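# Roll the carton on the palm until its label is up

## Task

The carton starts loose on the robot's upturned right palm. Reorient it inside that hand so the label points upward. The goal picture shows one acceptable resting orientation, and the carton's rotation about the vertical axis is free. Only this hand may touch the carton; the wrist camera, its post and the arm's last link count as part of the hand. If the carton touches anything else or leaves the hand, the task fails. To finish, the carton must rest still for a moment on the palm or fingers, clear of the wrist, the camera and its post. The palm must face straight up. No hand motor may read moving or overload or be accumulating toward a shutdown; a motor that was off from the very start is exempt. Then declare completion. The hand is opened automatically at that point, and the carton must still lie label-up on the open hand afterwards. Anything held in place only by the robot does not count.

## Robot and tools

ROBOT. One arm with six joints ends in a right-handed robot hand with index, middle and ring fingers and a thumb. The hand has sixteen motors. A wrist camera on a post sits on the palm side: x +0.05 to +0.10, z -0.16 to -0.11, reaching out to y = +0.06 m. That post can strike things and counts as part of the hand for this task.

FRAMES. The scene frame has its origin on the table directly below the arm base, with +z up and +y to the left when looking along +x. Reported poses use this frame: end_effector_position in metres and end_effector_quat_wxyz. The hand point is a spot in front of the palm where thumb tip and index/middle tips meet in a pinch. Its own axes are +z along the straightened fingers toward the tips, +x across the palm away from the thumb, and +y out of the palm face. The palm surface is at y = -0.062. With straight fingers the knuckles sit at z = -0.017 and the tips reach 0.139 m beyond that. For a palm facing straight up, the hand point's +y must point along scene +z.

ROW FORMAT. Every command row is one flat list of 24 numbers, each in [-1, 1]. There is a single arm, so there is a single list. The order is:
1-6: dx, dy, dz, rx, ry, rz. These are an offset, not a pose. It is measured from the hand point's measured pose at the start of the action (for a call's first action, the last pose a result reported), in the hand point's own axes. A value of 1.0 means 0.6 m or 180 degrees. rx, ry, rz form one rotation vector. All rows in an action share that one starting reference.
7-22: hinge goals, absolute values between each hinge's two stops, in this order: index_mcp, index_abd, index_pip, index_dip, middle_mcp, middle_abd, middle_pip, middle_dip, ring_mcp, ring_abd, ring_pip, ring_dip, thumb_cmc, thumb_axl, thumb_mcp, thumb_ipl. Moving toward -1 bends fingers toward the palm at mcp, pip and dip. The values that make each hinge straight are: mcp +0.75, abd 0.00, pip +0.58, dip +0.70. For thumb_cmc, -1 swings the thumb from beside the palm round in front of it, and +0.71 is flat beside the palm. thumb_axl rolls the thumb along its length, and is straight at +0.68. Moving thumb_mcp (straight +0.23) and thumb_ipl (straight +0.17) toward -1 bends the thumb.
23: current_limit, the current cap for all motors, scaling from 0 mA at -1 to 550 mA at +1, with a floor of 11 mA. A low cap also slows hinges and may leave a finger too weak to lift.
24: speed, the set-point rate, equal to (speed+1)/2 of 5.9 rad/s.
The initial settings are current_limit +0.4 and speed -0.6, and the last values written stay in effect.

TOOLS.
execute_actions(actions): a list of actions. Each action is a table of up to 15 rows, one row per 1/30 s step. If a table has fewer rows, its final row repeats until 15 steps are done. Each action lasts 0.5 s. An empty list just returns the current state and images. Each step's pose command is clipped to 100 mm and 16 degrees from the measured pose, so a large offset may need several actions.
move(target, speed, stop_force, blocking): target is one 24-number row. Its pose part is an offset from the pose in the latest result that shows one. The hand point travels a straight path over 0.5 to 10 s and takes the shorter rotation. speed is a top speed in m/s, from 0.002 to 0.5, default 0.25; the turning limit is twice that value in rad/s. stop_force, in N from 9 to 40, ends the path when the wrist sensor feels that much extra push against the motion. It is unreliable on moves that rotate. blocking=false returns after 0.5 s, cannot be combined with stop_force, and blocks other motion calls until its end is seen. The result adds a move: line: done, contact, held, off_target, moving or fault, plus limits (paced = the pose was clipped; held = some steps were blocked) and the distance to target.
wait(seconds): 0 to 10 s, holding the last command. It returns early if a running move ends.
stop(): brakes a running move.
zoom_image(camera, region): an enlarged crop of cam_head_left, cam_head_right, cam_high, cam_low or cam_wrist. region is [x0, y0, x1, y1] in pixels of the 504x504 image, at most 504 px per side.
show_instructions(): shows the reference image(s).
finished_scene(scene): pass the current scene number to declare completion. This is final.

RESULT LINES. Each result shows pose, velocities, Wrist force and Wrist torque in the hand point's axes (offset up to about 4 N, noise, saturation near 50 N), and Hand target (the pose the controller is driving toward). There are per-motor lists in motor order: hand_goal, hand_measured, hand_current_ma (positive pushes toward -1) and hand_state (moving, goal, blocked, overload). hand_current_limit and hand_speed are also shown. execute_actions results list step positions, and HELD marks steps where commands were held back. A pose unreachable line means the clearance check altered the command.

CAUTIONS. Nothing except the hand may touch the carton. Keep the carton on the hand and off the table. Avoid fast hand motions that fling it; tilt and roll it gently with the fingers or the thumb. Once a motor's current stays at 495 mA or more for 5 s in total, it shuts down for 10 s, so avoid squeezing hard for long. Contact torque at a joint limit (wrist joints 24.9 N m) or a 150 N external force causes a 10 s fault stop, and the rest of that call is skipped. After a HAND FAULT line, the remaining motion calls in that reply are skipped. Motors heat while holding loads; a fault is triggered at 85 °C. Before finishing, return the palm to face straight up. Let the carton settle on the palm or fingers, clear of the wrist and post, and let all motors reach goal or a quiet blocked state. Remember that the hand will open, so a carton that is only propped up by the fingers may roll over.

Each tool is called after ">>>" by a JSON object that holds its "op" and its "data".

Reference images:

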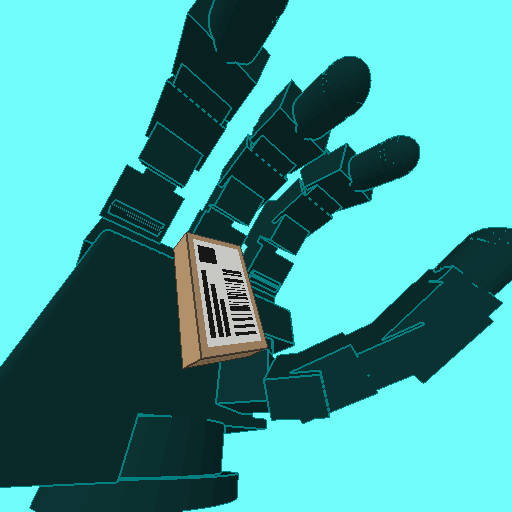

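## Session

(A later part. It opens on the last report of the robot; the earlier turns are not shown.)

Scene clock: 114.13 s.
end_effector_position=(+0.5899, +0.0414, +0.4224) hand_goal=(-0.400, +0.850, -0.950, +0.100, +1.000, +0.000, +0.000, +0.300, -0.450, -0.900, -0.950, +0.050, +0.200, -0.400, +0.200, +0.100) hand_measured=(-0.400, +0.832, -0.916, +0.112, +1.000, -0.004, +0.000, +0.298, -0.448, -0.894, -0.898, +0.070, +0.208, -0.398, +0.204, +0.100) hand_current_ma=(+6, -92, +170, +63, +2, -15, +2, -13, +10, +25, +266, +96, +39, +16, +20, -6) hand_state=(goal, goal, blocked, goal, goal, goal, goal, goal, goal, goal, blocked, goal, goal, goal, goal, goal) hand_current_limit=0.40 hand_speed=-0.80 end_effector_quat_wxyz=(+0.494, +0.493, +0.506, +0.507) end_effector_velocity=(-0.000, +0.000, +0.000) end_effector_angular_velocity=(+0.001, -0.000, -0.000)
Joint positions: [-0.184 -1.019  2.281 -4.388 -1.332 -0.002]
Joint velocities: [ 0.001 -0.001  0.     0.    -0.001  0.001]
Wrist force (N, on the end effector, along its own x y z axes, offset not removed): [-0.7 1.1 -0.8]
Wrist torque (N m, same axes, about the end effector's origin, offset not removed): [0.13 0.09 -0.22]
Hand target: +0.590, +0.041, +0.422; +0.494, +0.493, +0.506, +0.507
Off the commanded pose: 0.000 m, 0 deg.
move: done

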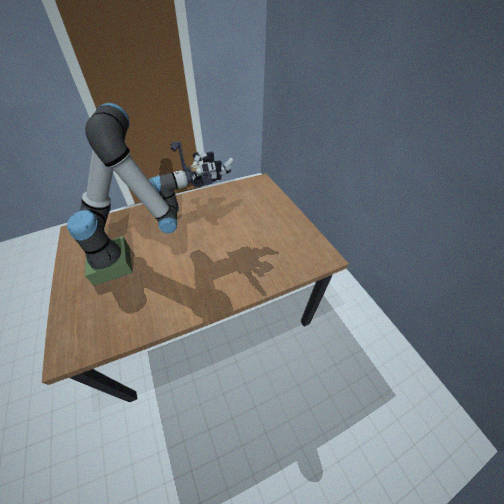

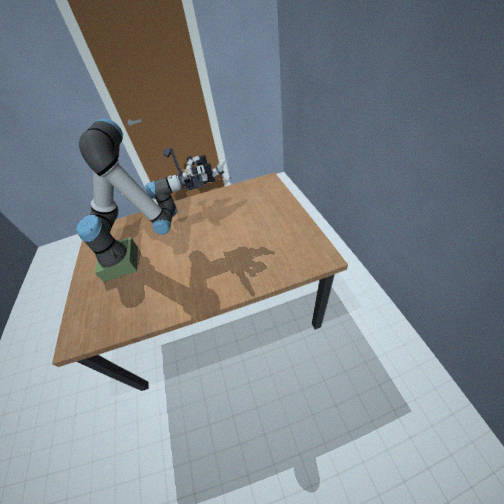

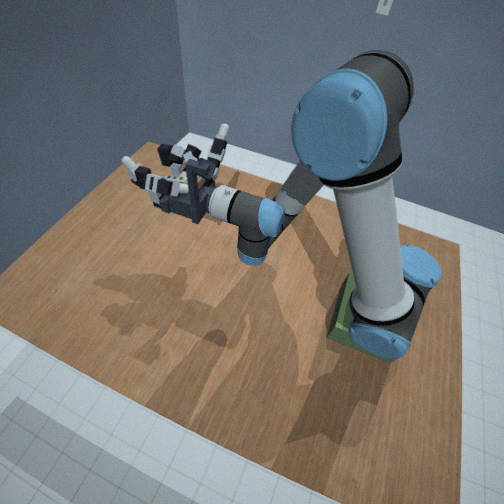

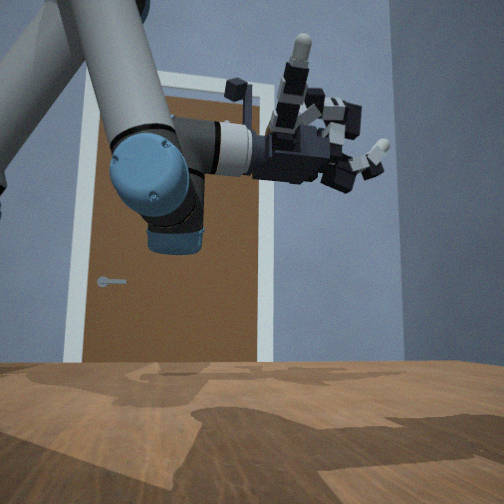

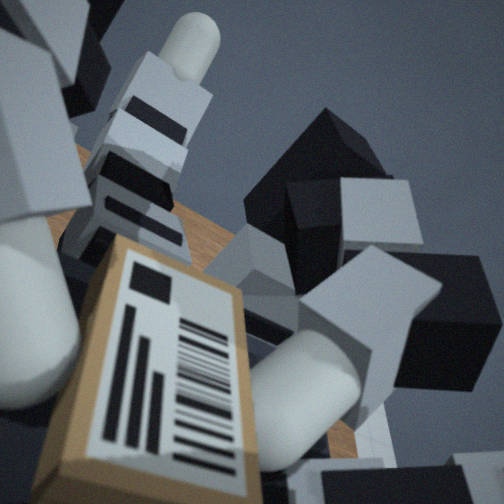

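Release by opening pip, then retract.

>>> {"op": "execute_actions", "data": {"actions": [[[0,0,0,0,0,0, -0.4,0.85,-0.7,0.15, 1,0,0,0.3, -0.45,-0.9,-0.7,0.15, 0.4,-0.4,0.2,0.1,0.4,-0.75]],[[0,0,0,0,0,0, 0.2,0.85,-0.5,0.3, 0.7,0,0.2,0.3, 0.2,-0.9,-0.5,0.3, 0.4,-0.4,0.2,0.1,0.4,-0.4]]]}}

>>> {"op": "move", "data": {"target": [0,0,0,0,0,0, 0.6,0,0.3,0.3, 0.6,0,0.3,0.3, 0.6,0,0.3,0.3, 0.4,-0.4,0.2,0.1,0.4,0]}}

>>> {"op": "zoom_image", "data": {"camera": "cam_high", "region": [110,110,230,230]}}

Scene clock: 120.77 s.
end_effector_position=(+0.5899, +0.0414, +0.4224) hand_goal=(+0.200, +0.850, -0.500, +0.300, +0.700, +0.000, +0.200, +0.300, +0.200, -0.900, -0.500, +0.300, +0.400, -0.400, +0.200, +0.100) hand_measured=(-0.018, +0.850, -0.506, +0.296, +0.756, -0.004, +0.200, +0.298, -0.068, -0.900, -0.506, +0.296, +0.408, -0.398, +0.204, +0.100) hand_current_ma=(-37, -4, -29, -20, +173, -15, +2, -13, -41, +4, -30, -20, +47, +16, +27, -4) hand_state=(moving, goal, goal, goal, moving, goal, goal, goal, moving, goal, goal, goal, goal, goal, goal, goal) hand_current_limit=0.40 hand_speed=-0.40 end_effector_quat_wxyz=(+0.494, +0.493, +0.506, +0.507) end_effector_velocity=(-0.000, +0.001, -0.000) end_effector_angular_velocity=(+0.002, +0.000, +0.002)
Joint positions: [-0.184 -1.019  2.281 -4.388 -1.332 -0.002]
Joint velocities: [ 0.001 -0.     0.001 -0.     0.001  0.002]
Wrist force (N, on the end effector, along its own x y z axes, offset not removed): [-0.1 -0.5 -1.8]
Wrist torque (N m, same axes, about the end effector's origin, offset not removed): [0.09 0.04 -0.25]
Hand target: +0.590, +0.041, +0.422; +0.494, +0.493, +0.506, +0.507
Off the commanded pose: 0.000 m, 0 deg.
Step readings (end_effector_position; steps 1 to 15: 1st action; 16 to 30: 2nd action):
0: (+0.5899, +0.0414, +0.4224)
1: (+0.5899, +0.0414, +0.4224)
2: (+0.5899, +0.0414, +0.4224)
4: (+0.5899, +0.0414, +0.4224)
8: (+0.5899, +0.0414, +0.4224)
15: (+0.5899, +0.0414, +0.4224)
16: (+0.5899, +0.0414, +0.4224)
17: (+0.5899, +0.0414, +0.4224)
19: (+0.5899, +0.0414, +0.4224)
23: (+0.5899, +0.0414, +0.4224)
30: end_effector_position above

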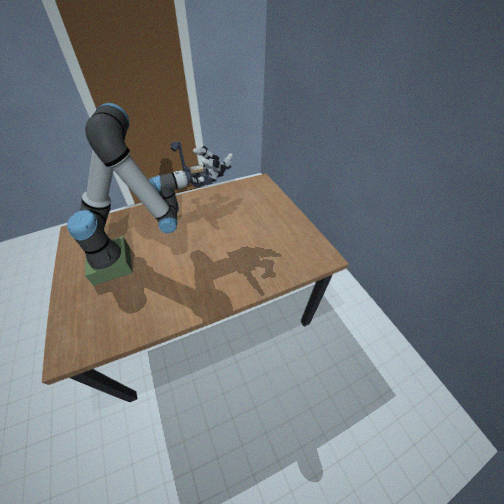

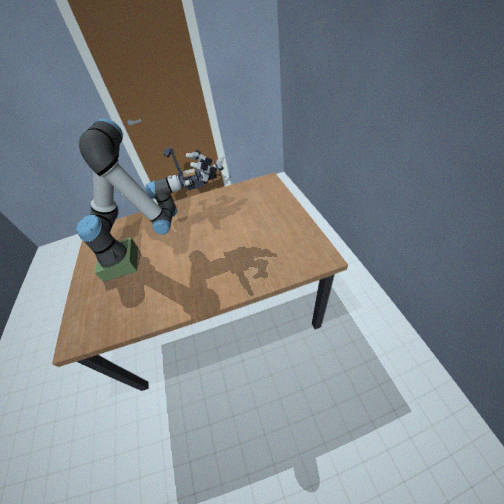

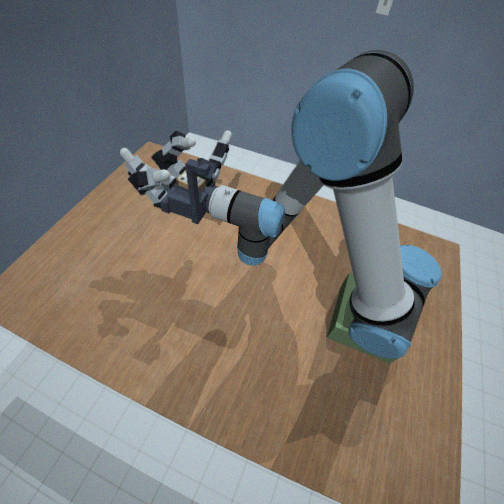

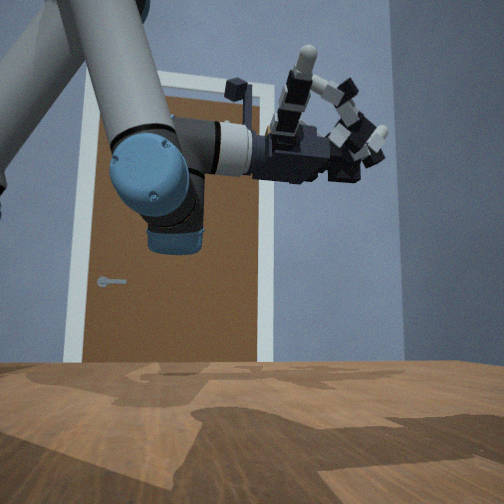

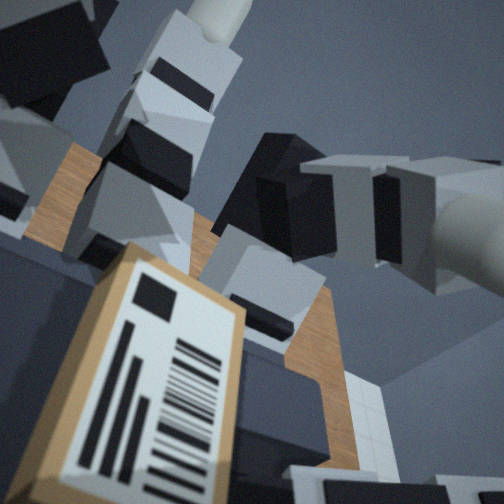

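Scene clock: 121.90 s.
end_effector_position=(+0.5899, +0.0414, +0.4224) hand_goal=(+0.600, +0.000, +0.300, +0.300, +0.600, +0.000, +0.300, +0.300, +0.600, +0.000, +0.300, +0.300, +0.400, -0.400, +0.200, +0.100) hand_measured=(+0.608, +0.002, +0.300, +0.298, +0.628, -0.004, +0.300, +0.298, +0.610, -0.002, +0.300, +0.298, +0.408, -0.398, +0.204, +0.100) hand_current_ma=(+51, +14, +1, -14, +154, -15, +1, -13, +51, -14, +1, -14, +47, +16, +27, -4) hand_state=(goal, goal, goal, goal, blocked, goal, goal, goal, goal, goal, goal, goal, goal, goal, goal, goal) hand_current_limit=0.40 hand_speed=0.00 end_effector_quat_wxyz=(+0.494, +0.493, +0.506, +0.507) end_effector_velocity=(+0.000, -0.001, -0.000) end_effector_angular_velocity=(-0.000, +0.002, -0.001)
Joint positions: [-0.184 -1.019  2.281 -4.388 -1.332 -0.002]
Joint velocities: [-0.001  0.    -0.     0.001 -0.    -0.001]
Wrist force (N, on the end effector, along its own x y z axes, offset not removed): [-0.7 -1.3 -1.7]
Wrist torque (N m, same axes, about the end effector's origin, offset not removed): [0.02 0.15 -0.30]
Hand target: +0.590, +0.041, +0.422; +0.494, +0.493, +0.506, +0.507
Off the commanded pose: 0.000 m, 0 deg.
move: done

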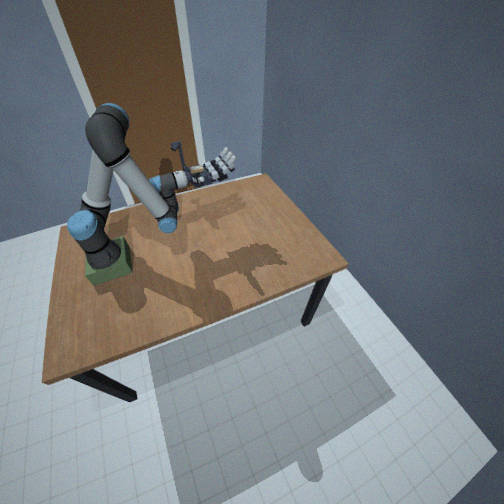

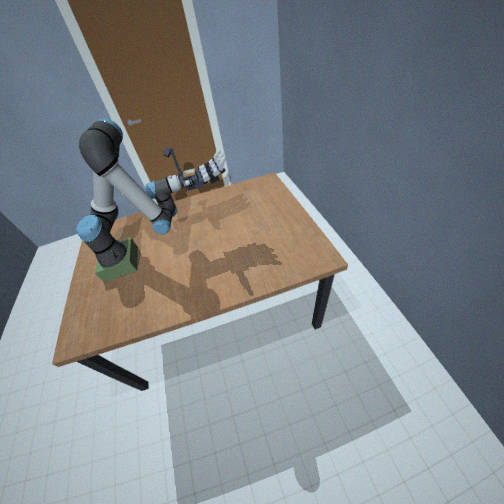

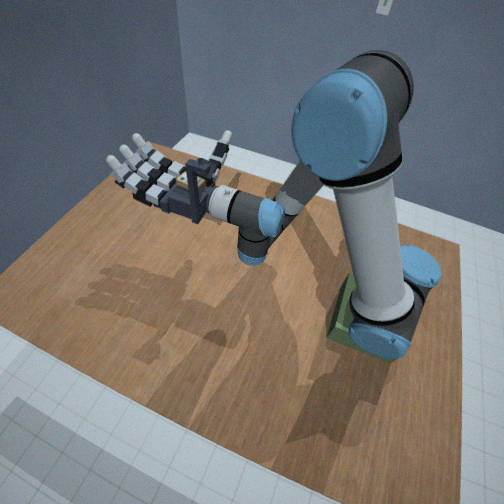

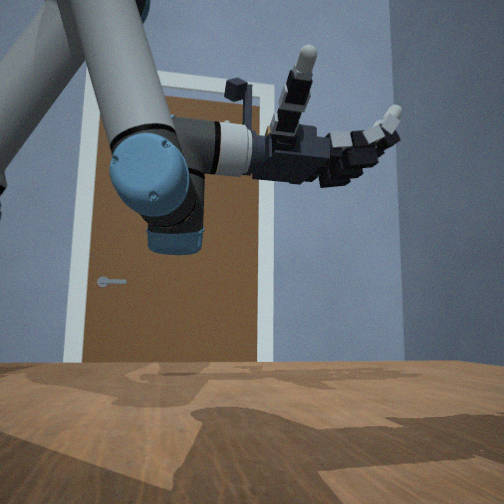

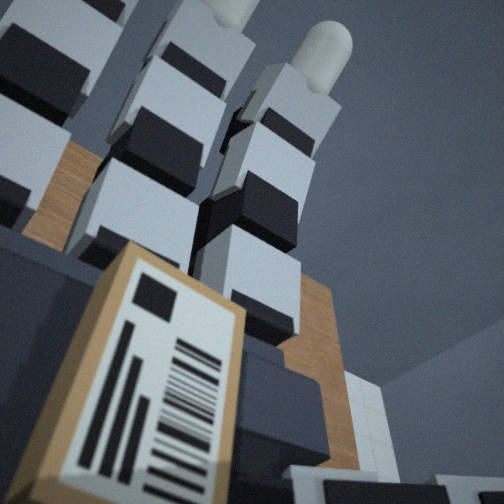

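Region (110, 110, 230, 230) of cam_high's 504x504 image, scaled by 4.200, with more detail than that image has.

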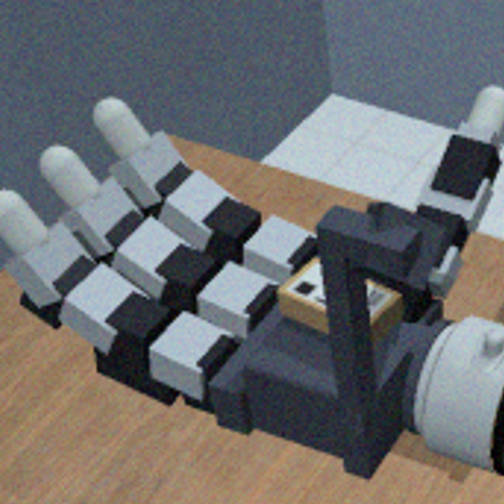

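>>> {"op": "finished_scene", "data": {"scene": 1}}

The scene is finished: the task was done.


## Next scene

The same job, from a new start.

>>> {"op": "execute_actions", "data": {"actions": []}}

>>> {"op": "show_instructions", "data": {}}

Scene clock: 0.00 s.
end_effector_position=(+0.6038, +0.0554, +0.5115) hand_goal=(+0.046, +0.000, -0.008, +0.280, +0.046, +0.000, -0.008, +0.280, +0.046, +0.000, -0.008, +0.280, -0.104, +0.266, +0.032, -0.018) hand_measured=(+0.060, +0.000, -0.006, +0.282, +0.062, +0.000, -0.006, +0.282, +0.060, +0.000, -0.006, +0.282, -0.092, +0.270, +0.034, -0.016) hand_current_ma=(+78, +0, +14, +13, +85, +0, +15, +13, +78, +0, +15, +14, +66, +29, +14, +12) hand_state=(goal, goal, goal, goal, goal, goal, goal, goal, goal, goal, goal, goal, goal, goal, goal, goal) hand_current_limit=0.40 hand_speed=-0.60 end_effector_quat_wxyz=(+0.506, +0.470, +0.508, +0.514) end_effector_velocity=(-0.000, +0.001, +0.000) end_effector_angular_velocity=(-0.002, -0.002, +0.002)
Joint positions: [-0.155 -1.2    2.196 -4.164 -1.341 -0.023]
Joint velocities: [ 0.001  0.    -0.    -0.002  0.001 -0.002]
Wrist force (N, on the end effector, along its own x y z axes, offset not removed): no reading
Wrist torque (N m, same axes, about the end effector's origin, offset not removed): no reading
Hand target: +0.604, +0.055, +0.511; +0.506, +0.470, +0.508, +0.514

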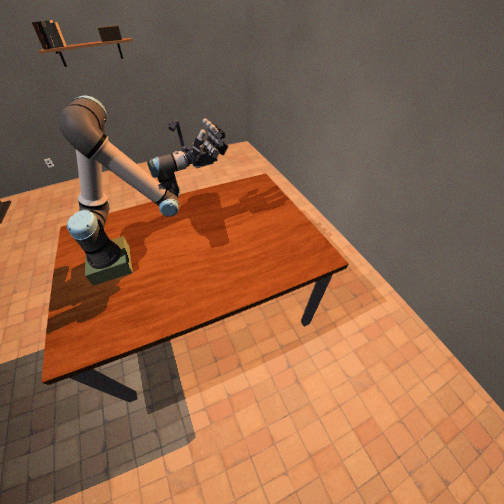

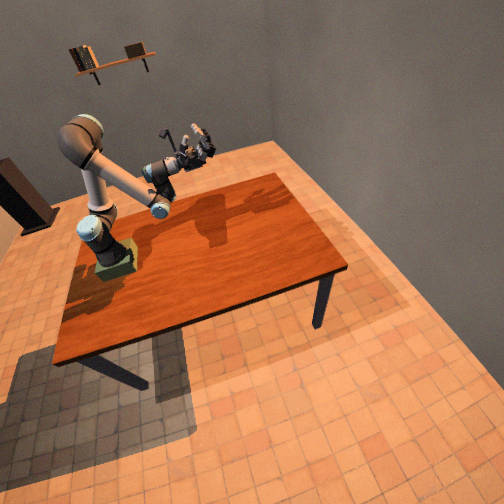

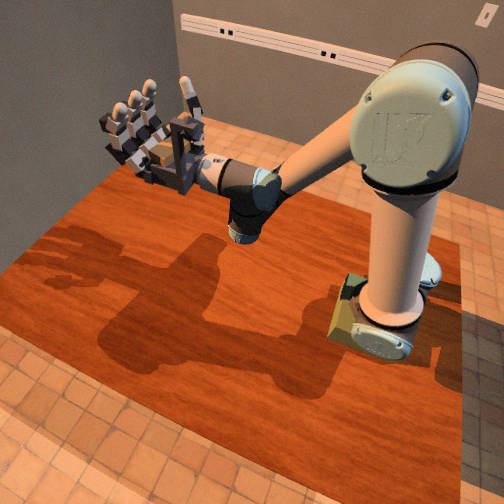

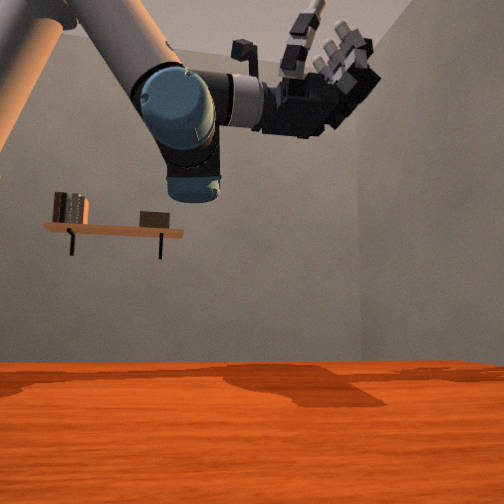

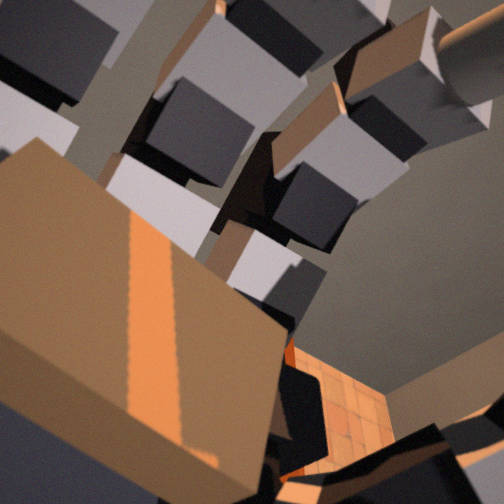

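Reference images for this scene: goal picture from the wrist camera place.

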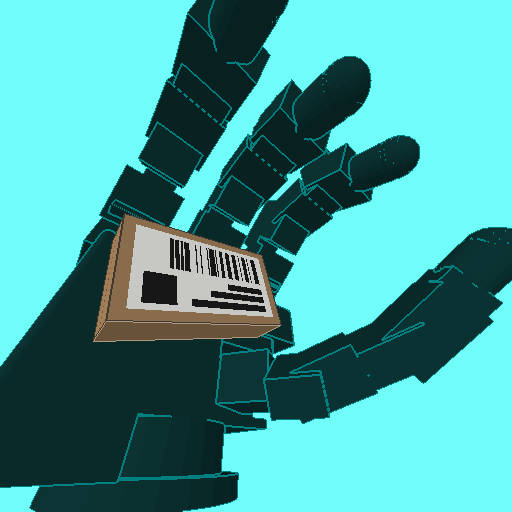

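>>> {"op": "move", "data": {"target": [0,-0.1,0,0.164,0,0.01, 0.72,0,0.5,-0.55, 0.74,0,0.5,-0.55, 0.72,0,0.5,-0.55, 0.1,0.266,0.2,0.1,0.4,-0.3], "speed": 0.12}}

Scene clock: 5.47 s.
end_effector_position=(+0.6064, +0.0536, +0.4516) hand_goal=(+0.720, +0.000, +0.500, -0.550, +0.740, +0.000, +0.500, -0.550, +0.720, +0.000, +0.500, -0.550, +0.100, +0.266, +0.200, +0.100) hand_measured=(+0.730, +0.000, +0.500, -0.546, +0.752, +0.000, +0.502, -0.546, +0.730, +0.000, +0.500, -0.546, +0.106, +0.270, +0.200, +0.098) hand_current_ma=(+56, +0, +3, +16, +61, +0, +11, +18, +55, +0, +3, +16, +35, +21, +1, -10) hand_state=(goal, goal, goal, goal, goal, goal, goal, goal, goal, goal, goal, goal, goal, goal, goal, goal) hand_current_limit=0.40 hand_speed=-0.30 end_effector_quat_wxyz=(+0.362, +0.591, +0.615, +0.376) end_effector_velocity=(+0.001, -0.001, -0.001) end_effector_angular_velocity=(+0.001, +0.013, -0.002)
Joint positions: [-0.156 -1.502  2.3   -3.441 -1.373 -0.105]
Joint velocities: [-0.001 -0.005 -0.003  0.021 -0.002 -0.001]
Wrist force (N, on the end effector, along its own x y z axes, offset not removed): [0.0 -0.7 -0.2]
Wrist torque (N m, same axes, about the end effector's origin, offset not removed): [0.06 0.04 -0.27]
Hand target: +0.606, +0.054, +0.452; +0.362, +0.591, +0.615, +0.376
Off the commanded pose: 0.000 m, 0 deg.
move: done

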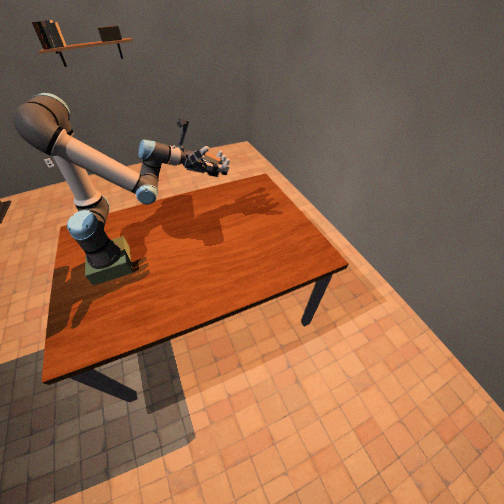

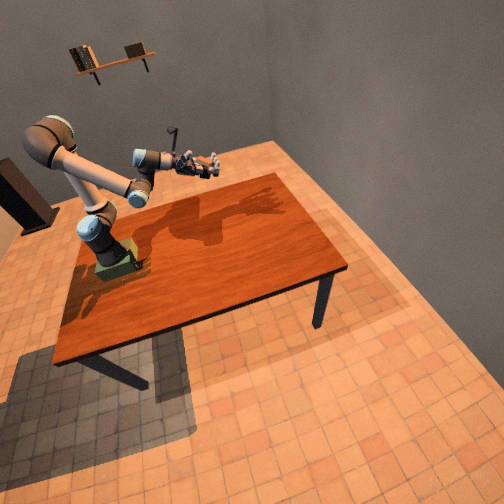

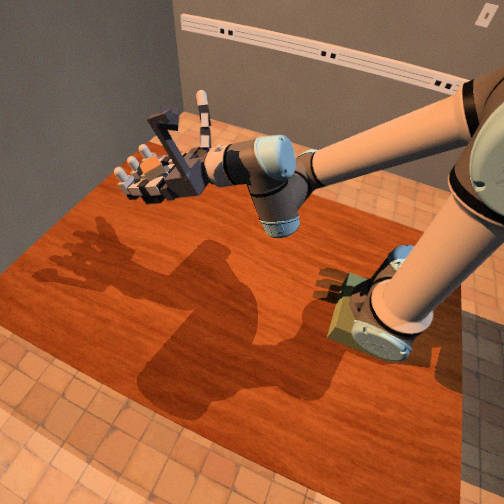

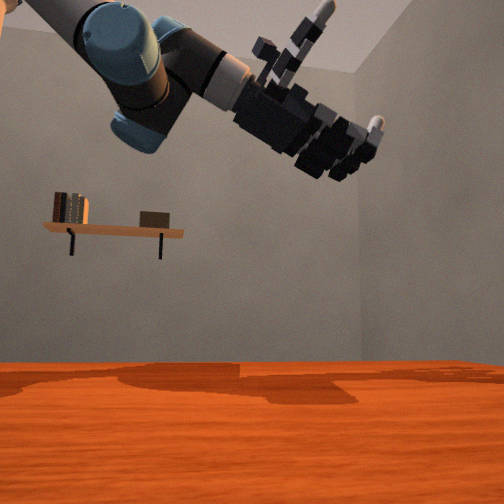

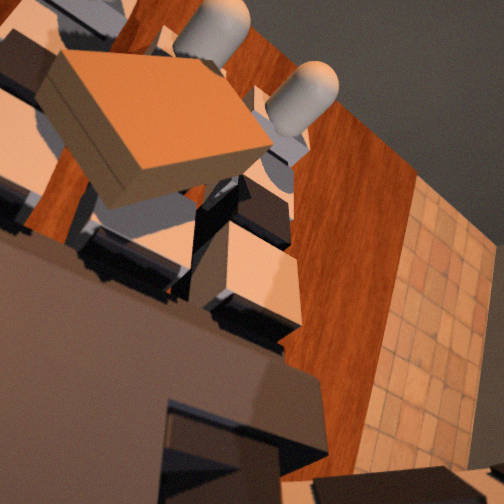

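Diagonal now; continue the same way.

>>> {"op": "move", "data": {"target": [0,0,0,0.15,0,0, -0.52,0,0.52,-0.45, -0.5,0,0.52,-0.45, -0.52,0,0.52,-0.45, 0.1,0.266,0.2,0.1,0.4,-0.8], "speed": 0.14}}

Scene clock: 10.10 s.
end_effector_position=(+0.6065, +0.0536, +0.4516) hand_goal=(-0.520, +0.000, +0.520, -0.450, -0.500, +0.000, +0.520, -0.450, -0.520, +0.000, +0.520, -0.450, +0.100, +0.266, +0.200, +0.100) hand_measured=(-0.496, +0.000, +0.520, -0.452, -0.476, +0.000, +0.520, -0.452, -0.492, +0.000, +0.520, -0.452, +0.106, +0.270, +0.200, +0.098) hand_current_ma=(+141, +0, +1, -14, +132, +0, +1, -13, +157, +0, +0, -14, +35, +21, -4, -10) hand_state=(blocked, goal, goal, goal, blocked, goal, goal, goal, blocked, goal, goal, goal, goal, goal, goal, goal) hand_current_limit=0.40 hand_speed=-0.80 end_effector_quat_wxyz=(+0.214, +0.660, +0.685, +0.222) end_effector_velocity=(+0.000, -0.000, +0.001) end_effector_angular_velocity=(+0.000, -0.001, -0.000)
Joint positions: [-0.133 -1.698  2.065 -2.539 -1.456 -0.164]
Joint velocities: [-0.    -0.    -0.    -0.001 -0.     0.001]
Wrist force (N, on the end effector, along its own x y z axes, offset not removed): [-1.0 -0.5 -0.2]
Wrist torque (N m, same axes, about the end effector's origin, offset not removed): [0.15 0.17 -0.32]
Hand target: +0.607, +0.054, +0.452; +0.214, +0.660, +0.685, +0.222
Off the commanded pose: 0.000 m, 0 deg.
move: done

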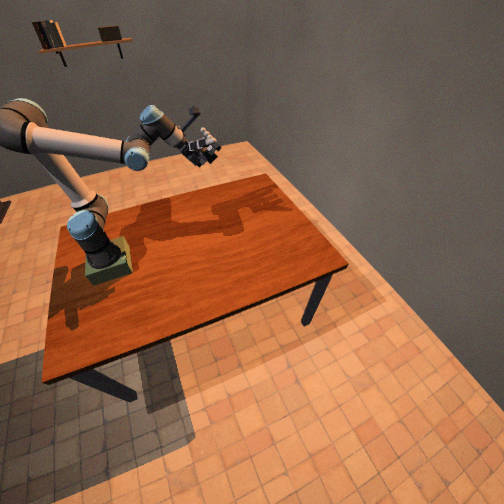

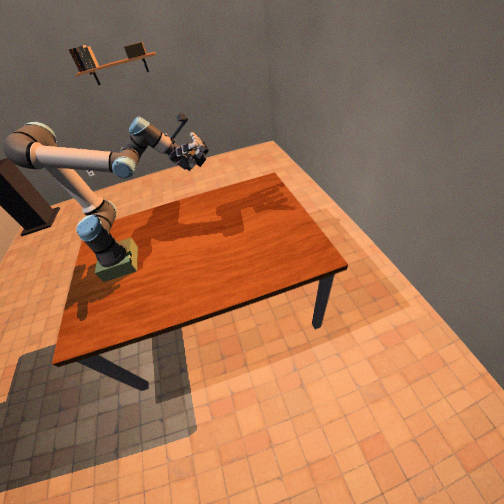

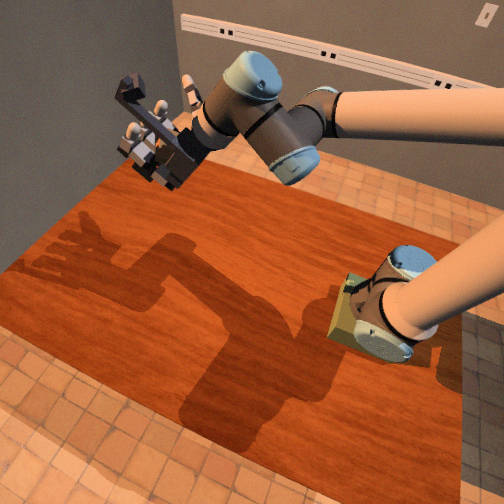

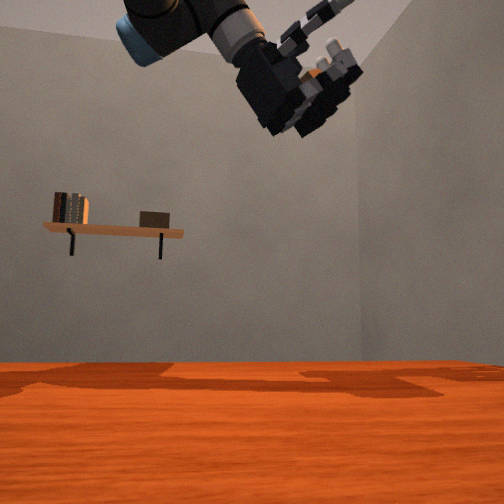

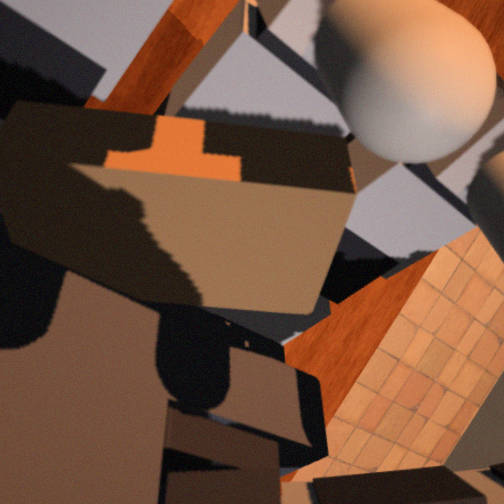

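>>> {"op": "move", "data": {"target": [0,0,0,-0.3,0,0, -0.8,0,0.6,0.3, -0.8,0,0.6,0.3, -0.5,0,0.6,0.3, 0.1,0.266,0.2,0.1,0.2,-0.85], "speed": 0.2}}

>>> {"op": "zoom_image", "data": {"camera": "cam_high", "region": [95,90,225,220]}}

Scene clock: 15.70 s.
end_effector_position=(+0.6063, +0.0537, +0.4516) hand_goal=(-0.800, +0.000, +0.600, +0.300, -0.800, +0.000, +0.600, +0.300, -0.500, +0.000, +0.600, +0.300, +0.100, +0.266, +0.200, +0.100) hand_measured=(-0.542, +0.000, +0.598, +0.296, -0.512, +0.000, +0.600, +0.296, -0.490, +0.000, +0.600, +0.296, +0.106, +0.270, +0.200, +0.098) hand_current_ma=(+330, +2, -13, -18, +330, +0, -4, -18, +58, +0, -4, -18, +35, +21, +0, -10) hand_state=(blocked, goal, goal, goal, blocked, goal, goal, goal, goal, goal, goal, goal, goal, goal, goal, goal) hand_current_limit=0.20 hand_speed=-0.85 end_effector_quat_wxyz=(+0.490, +0.490, +0.510, +0.509) end_effector_velocity=(-0.000, +0.000, +0.001) end_effector_angular_velocity=(-0.001, -0.013, -0.001)
Joint positions: [-0.149 -1.082  2.229 -4.27  -1.354 -0.003]
Joint velocities: [ 0.002  0.008 -0.006 -0.015 -0.003  0.001]
Wrist force (N, on the end effector, along its own x y z axes, offset not removed): [0.8 0.3 -1.0]
Wrist torque (N m, same axes, about the end effector's origin, offset not removed): [0.03 -0.06 -0.17]
Hand target: +0.606, +0.054, +0.452; +0.490, +0.490, +0.510, +0.509
Off the commanded pose: 0.000 m, 0 deg.
move: done

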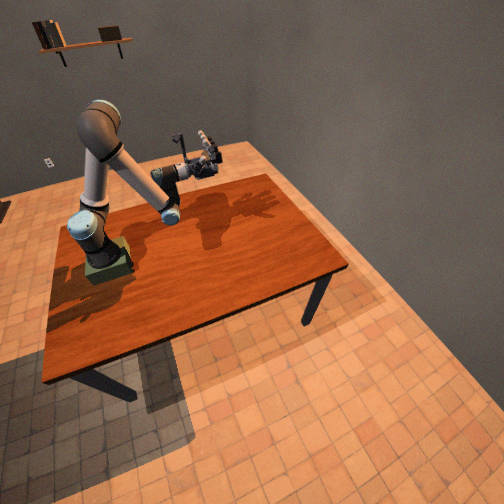

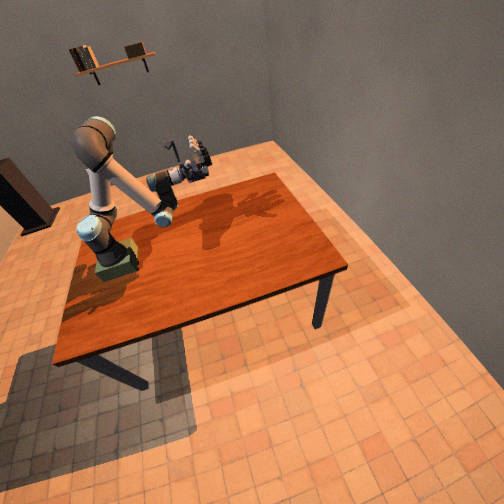

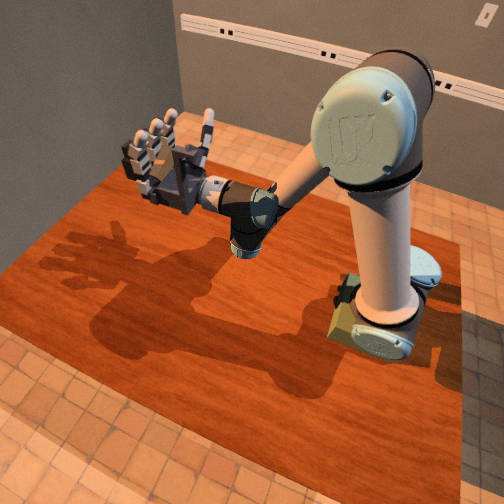

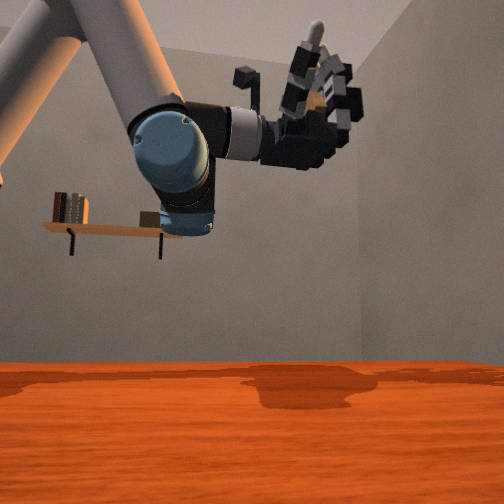

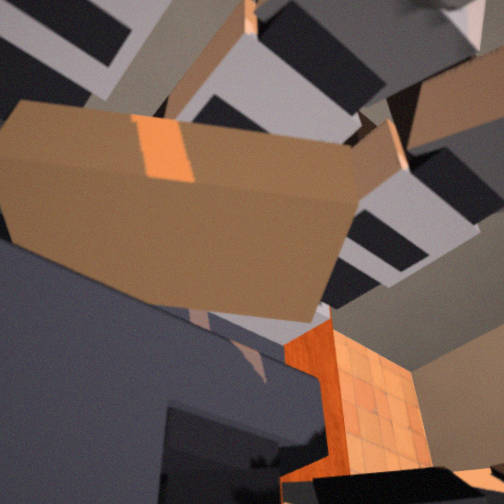

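Region (95, 90, 225, 220) of cam_high's 504x504 image, scaled by 3.877, with more detail than that image has.

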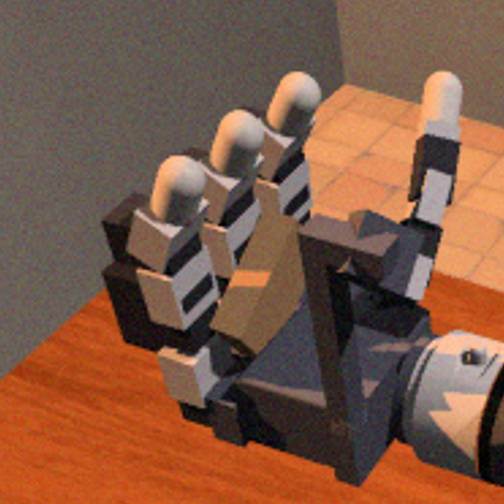

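>>> {"op": "move", "data": {"target": [0,0,0,0,0,0, -0.85,-0.1,0.6,0.3, 0.9,0,0.2,0.3, 0.9,0,0.2,0.3, 0.1,0.266,0.2,0.1,0.3,-0.6]}}

>>> {"op": "zoom_image", "data": {"camera": "cam_high", "region": [95,90,225,220]}}

Scene clock: 20.53 s.
end_effector_position=(+0.6063, +0.0537, +0.4516) hand_goal=(-0.850, -0.100, +0.600, +0.300, +0.900, +0.000, +0.200, +0.300, +0.900, +0.000, +0.200, +0.300, +0.100, +0.266, +0.200, +0.100) hand_measured=(-0.850, -0.098, +0.598, +0.296, +0.910, +0.000, +0.204, +0.298, +0.908, +0.000, +0.204, +0.298, +0.106, +0.270, +0.200, +0.098) hand_current_ma=(-5, +12, -13, -18, +55, +0, +17, -12, +50, +0, +19, -13, +36, +21, +0, -10) hand_state=(goal, goal, goal, goal, goal, goal, goal, goal, goal, goal, goal, goal, goal, goal, goal, goal) hand_current_limit=0.30 hand_speed=-0.60 end_effector_quat_wxyz=(+0.490, +0.490, +0.510, +0.509) end_effector_velocity=(-0.000, -0.000, -0.000) end_effector_angular_velocity=(-0.001, +0.000, -0.001)
Joint positions: [-0.149 -1.082  2.229 -4.27  -1.354 -0.003]
Joint velocities: [-0.001  0.001  0.    -0.001  0.    -0.001]
Wrist force (N, on the end effector, along its own x y z axes, offset not removed): [0.6 1.8 -2.4]
Wrist torque (N m, same axes, about the end effector's origin, offset not removed): [0.28 0.04 -0.09]
Hand target: +0.606, +0.054, +0.452; +0.490, +0.490, +0.510, +0.509
Off the commanded pose: 0.000 m, 0 deg.
move: done

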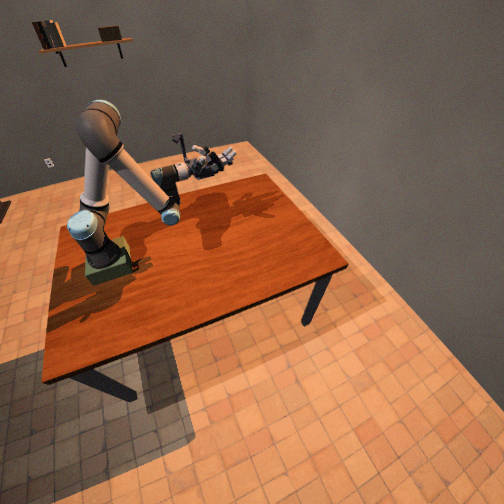

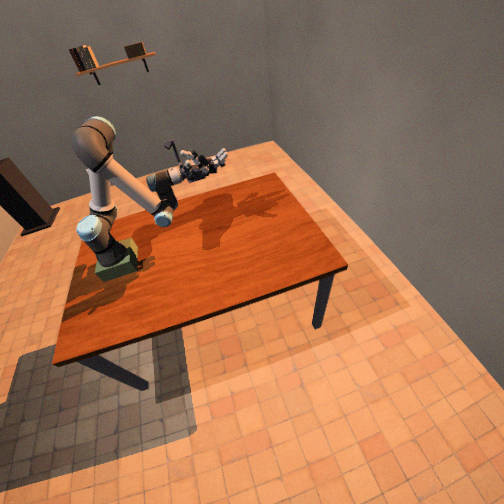

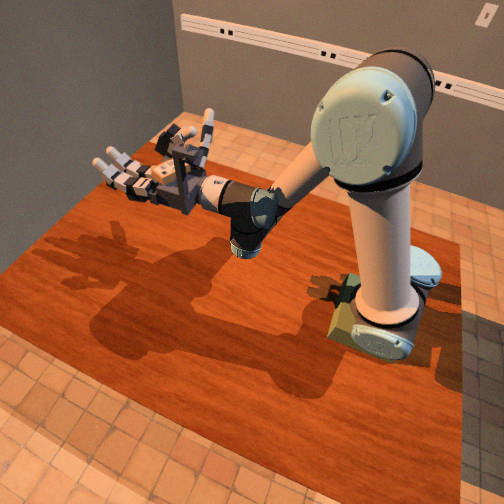

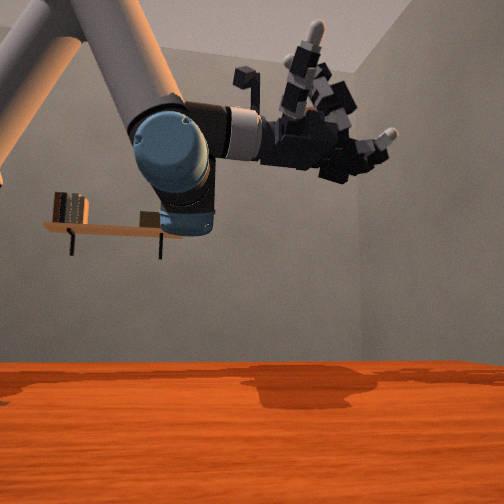

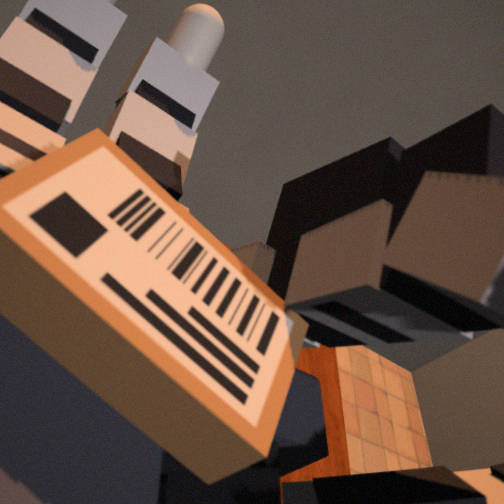

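Region (95, 90, 225, 220) of cam_high's 504x504 image, scaled by 3.877, with more detail than that image has.

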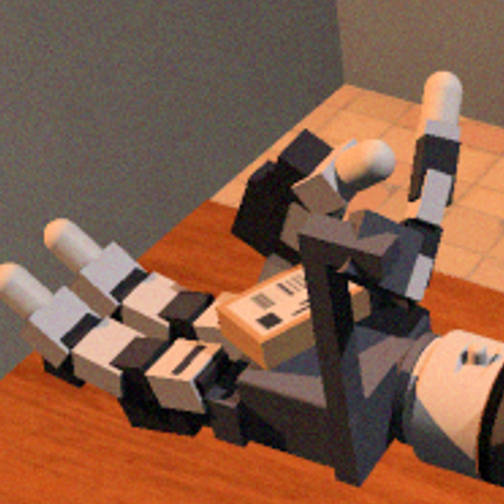

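Flipped and flat.

>>> {"op": "finished_scene", "data": {"scene": 2}}

The scene is finished: the task was done.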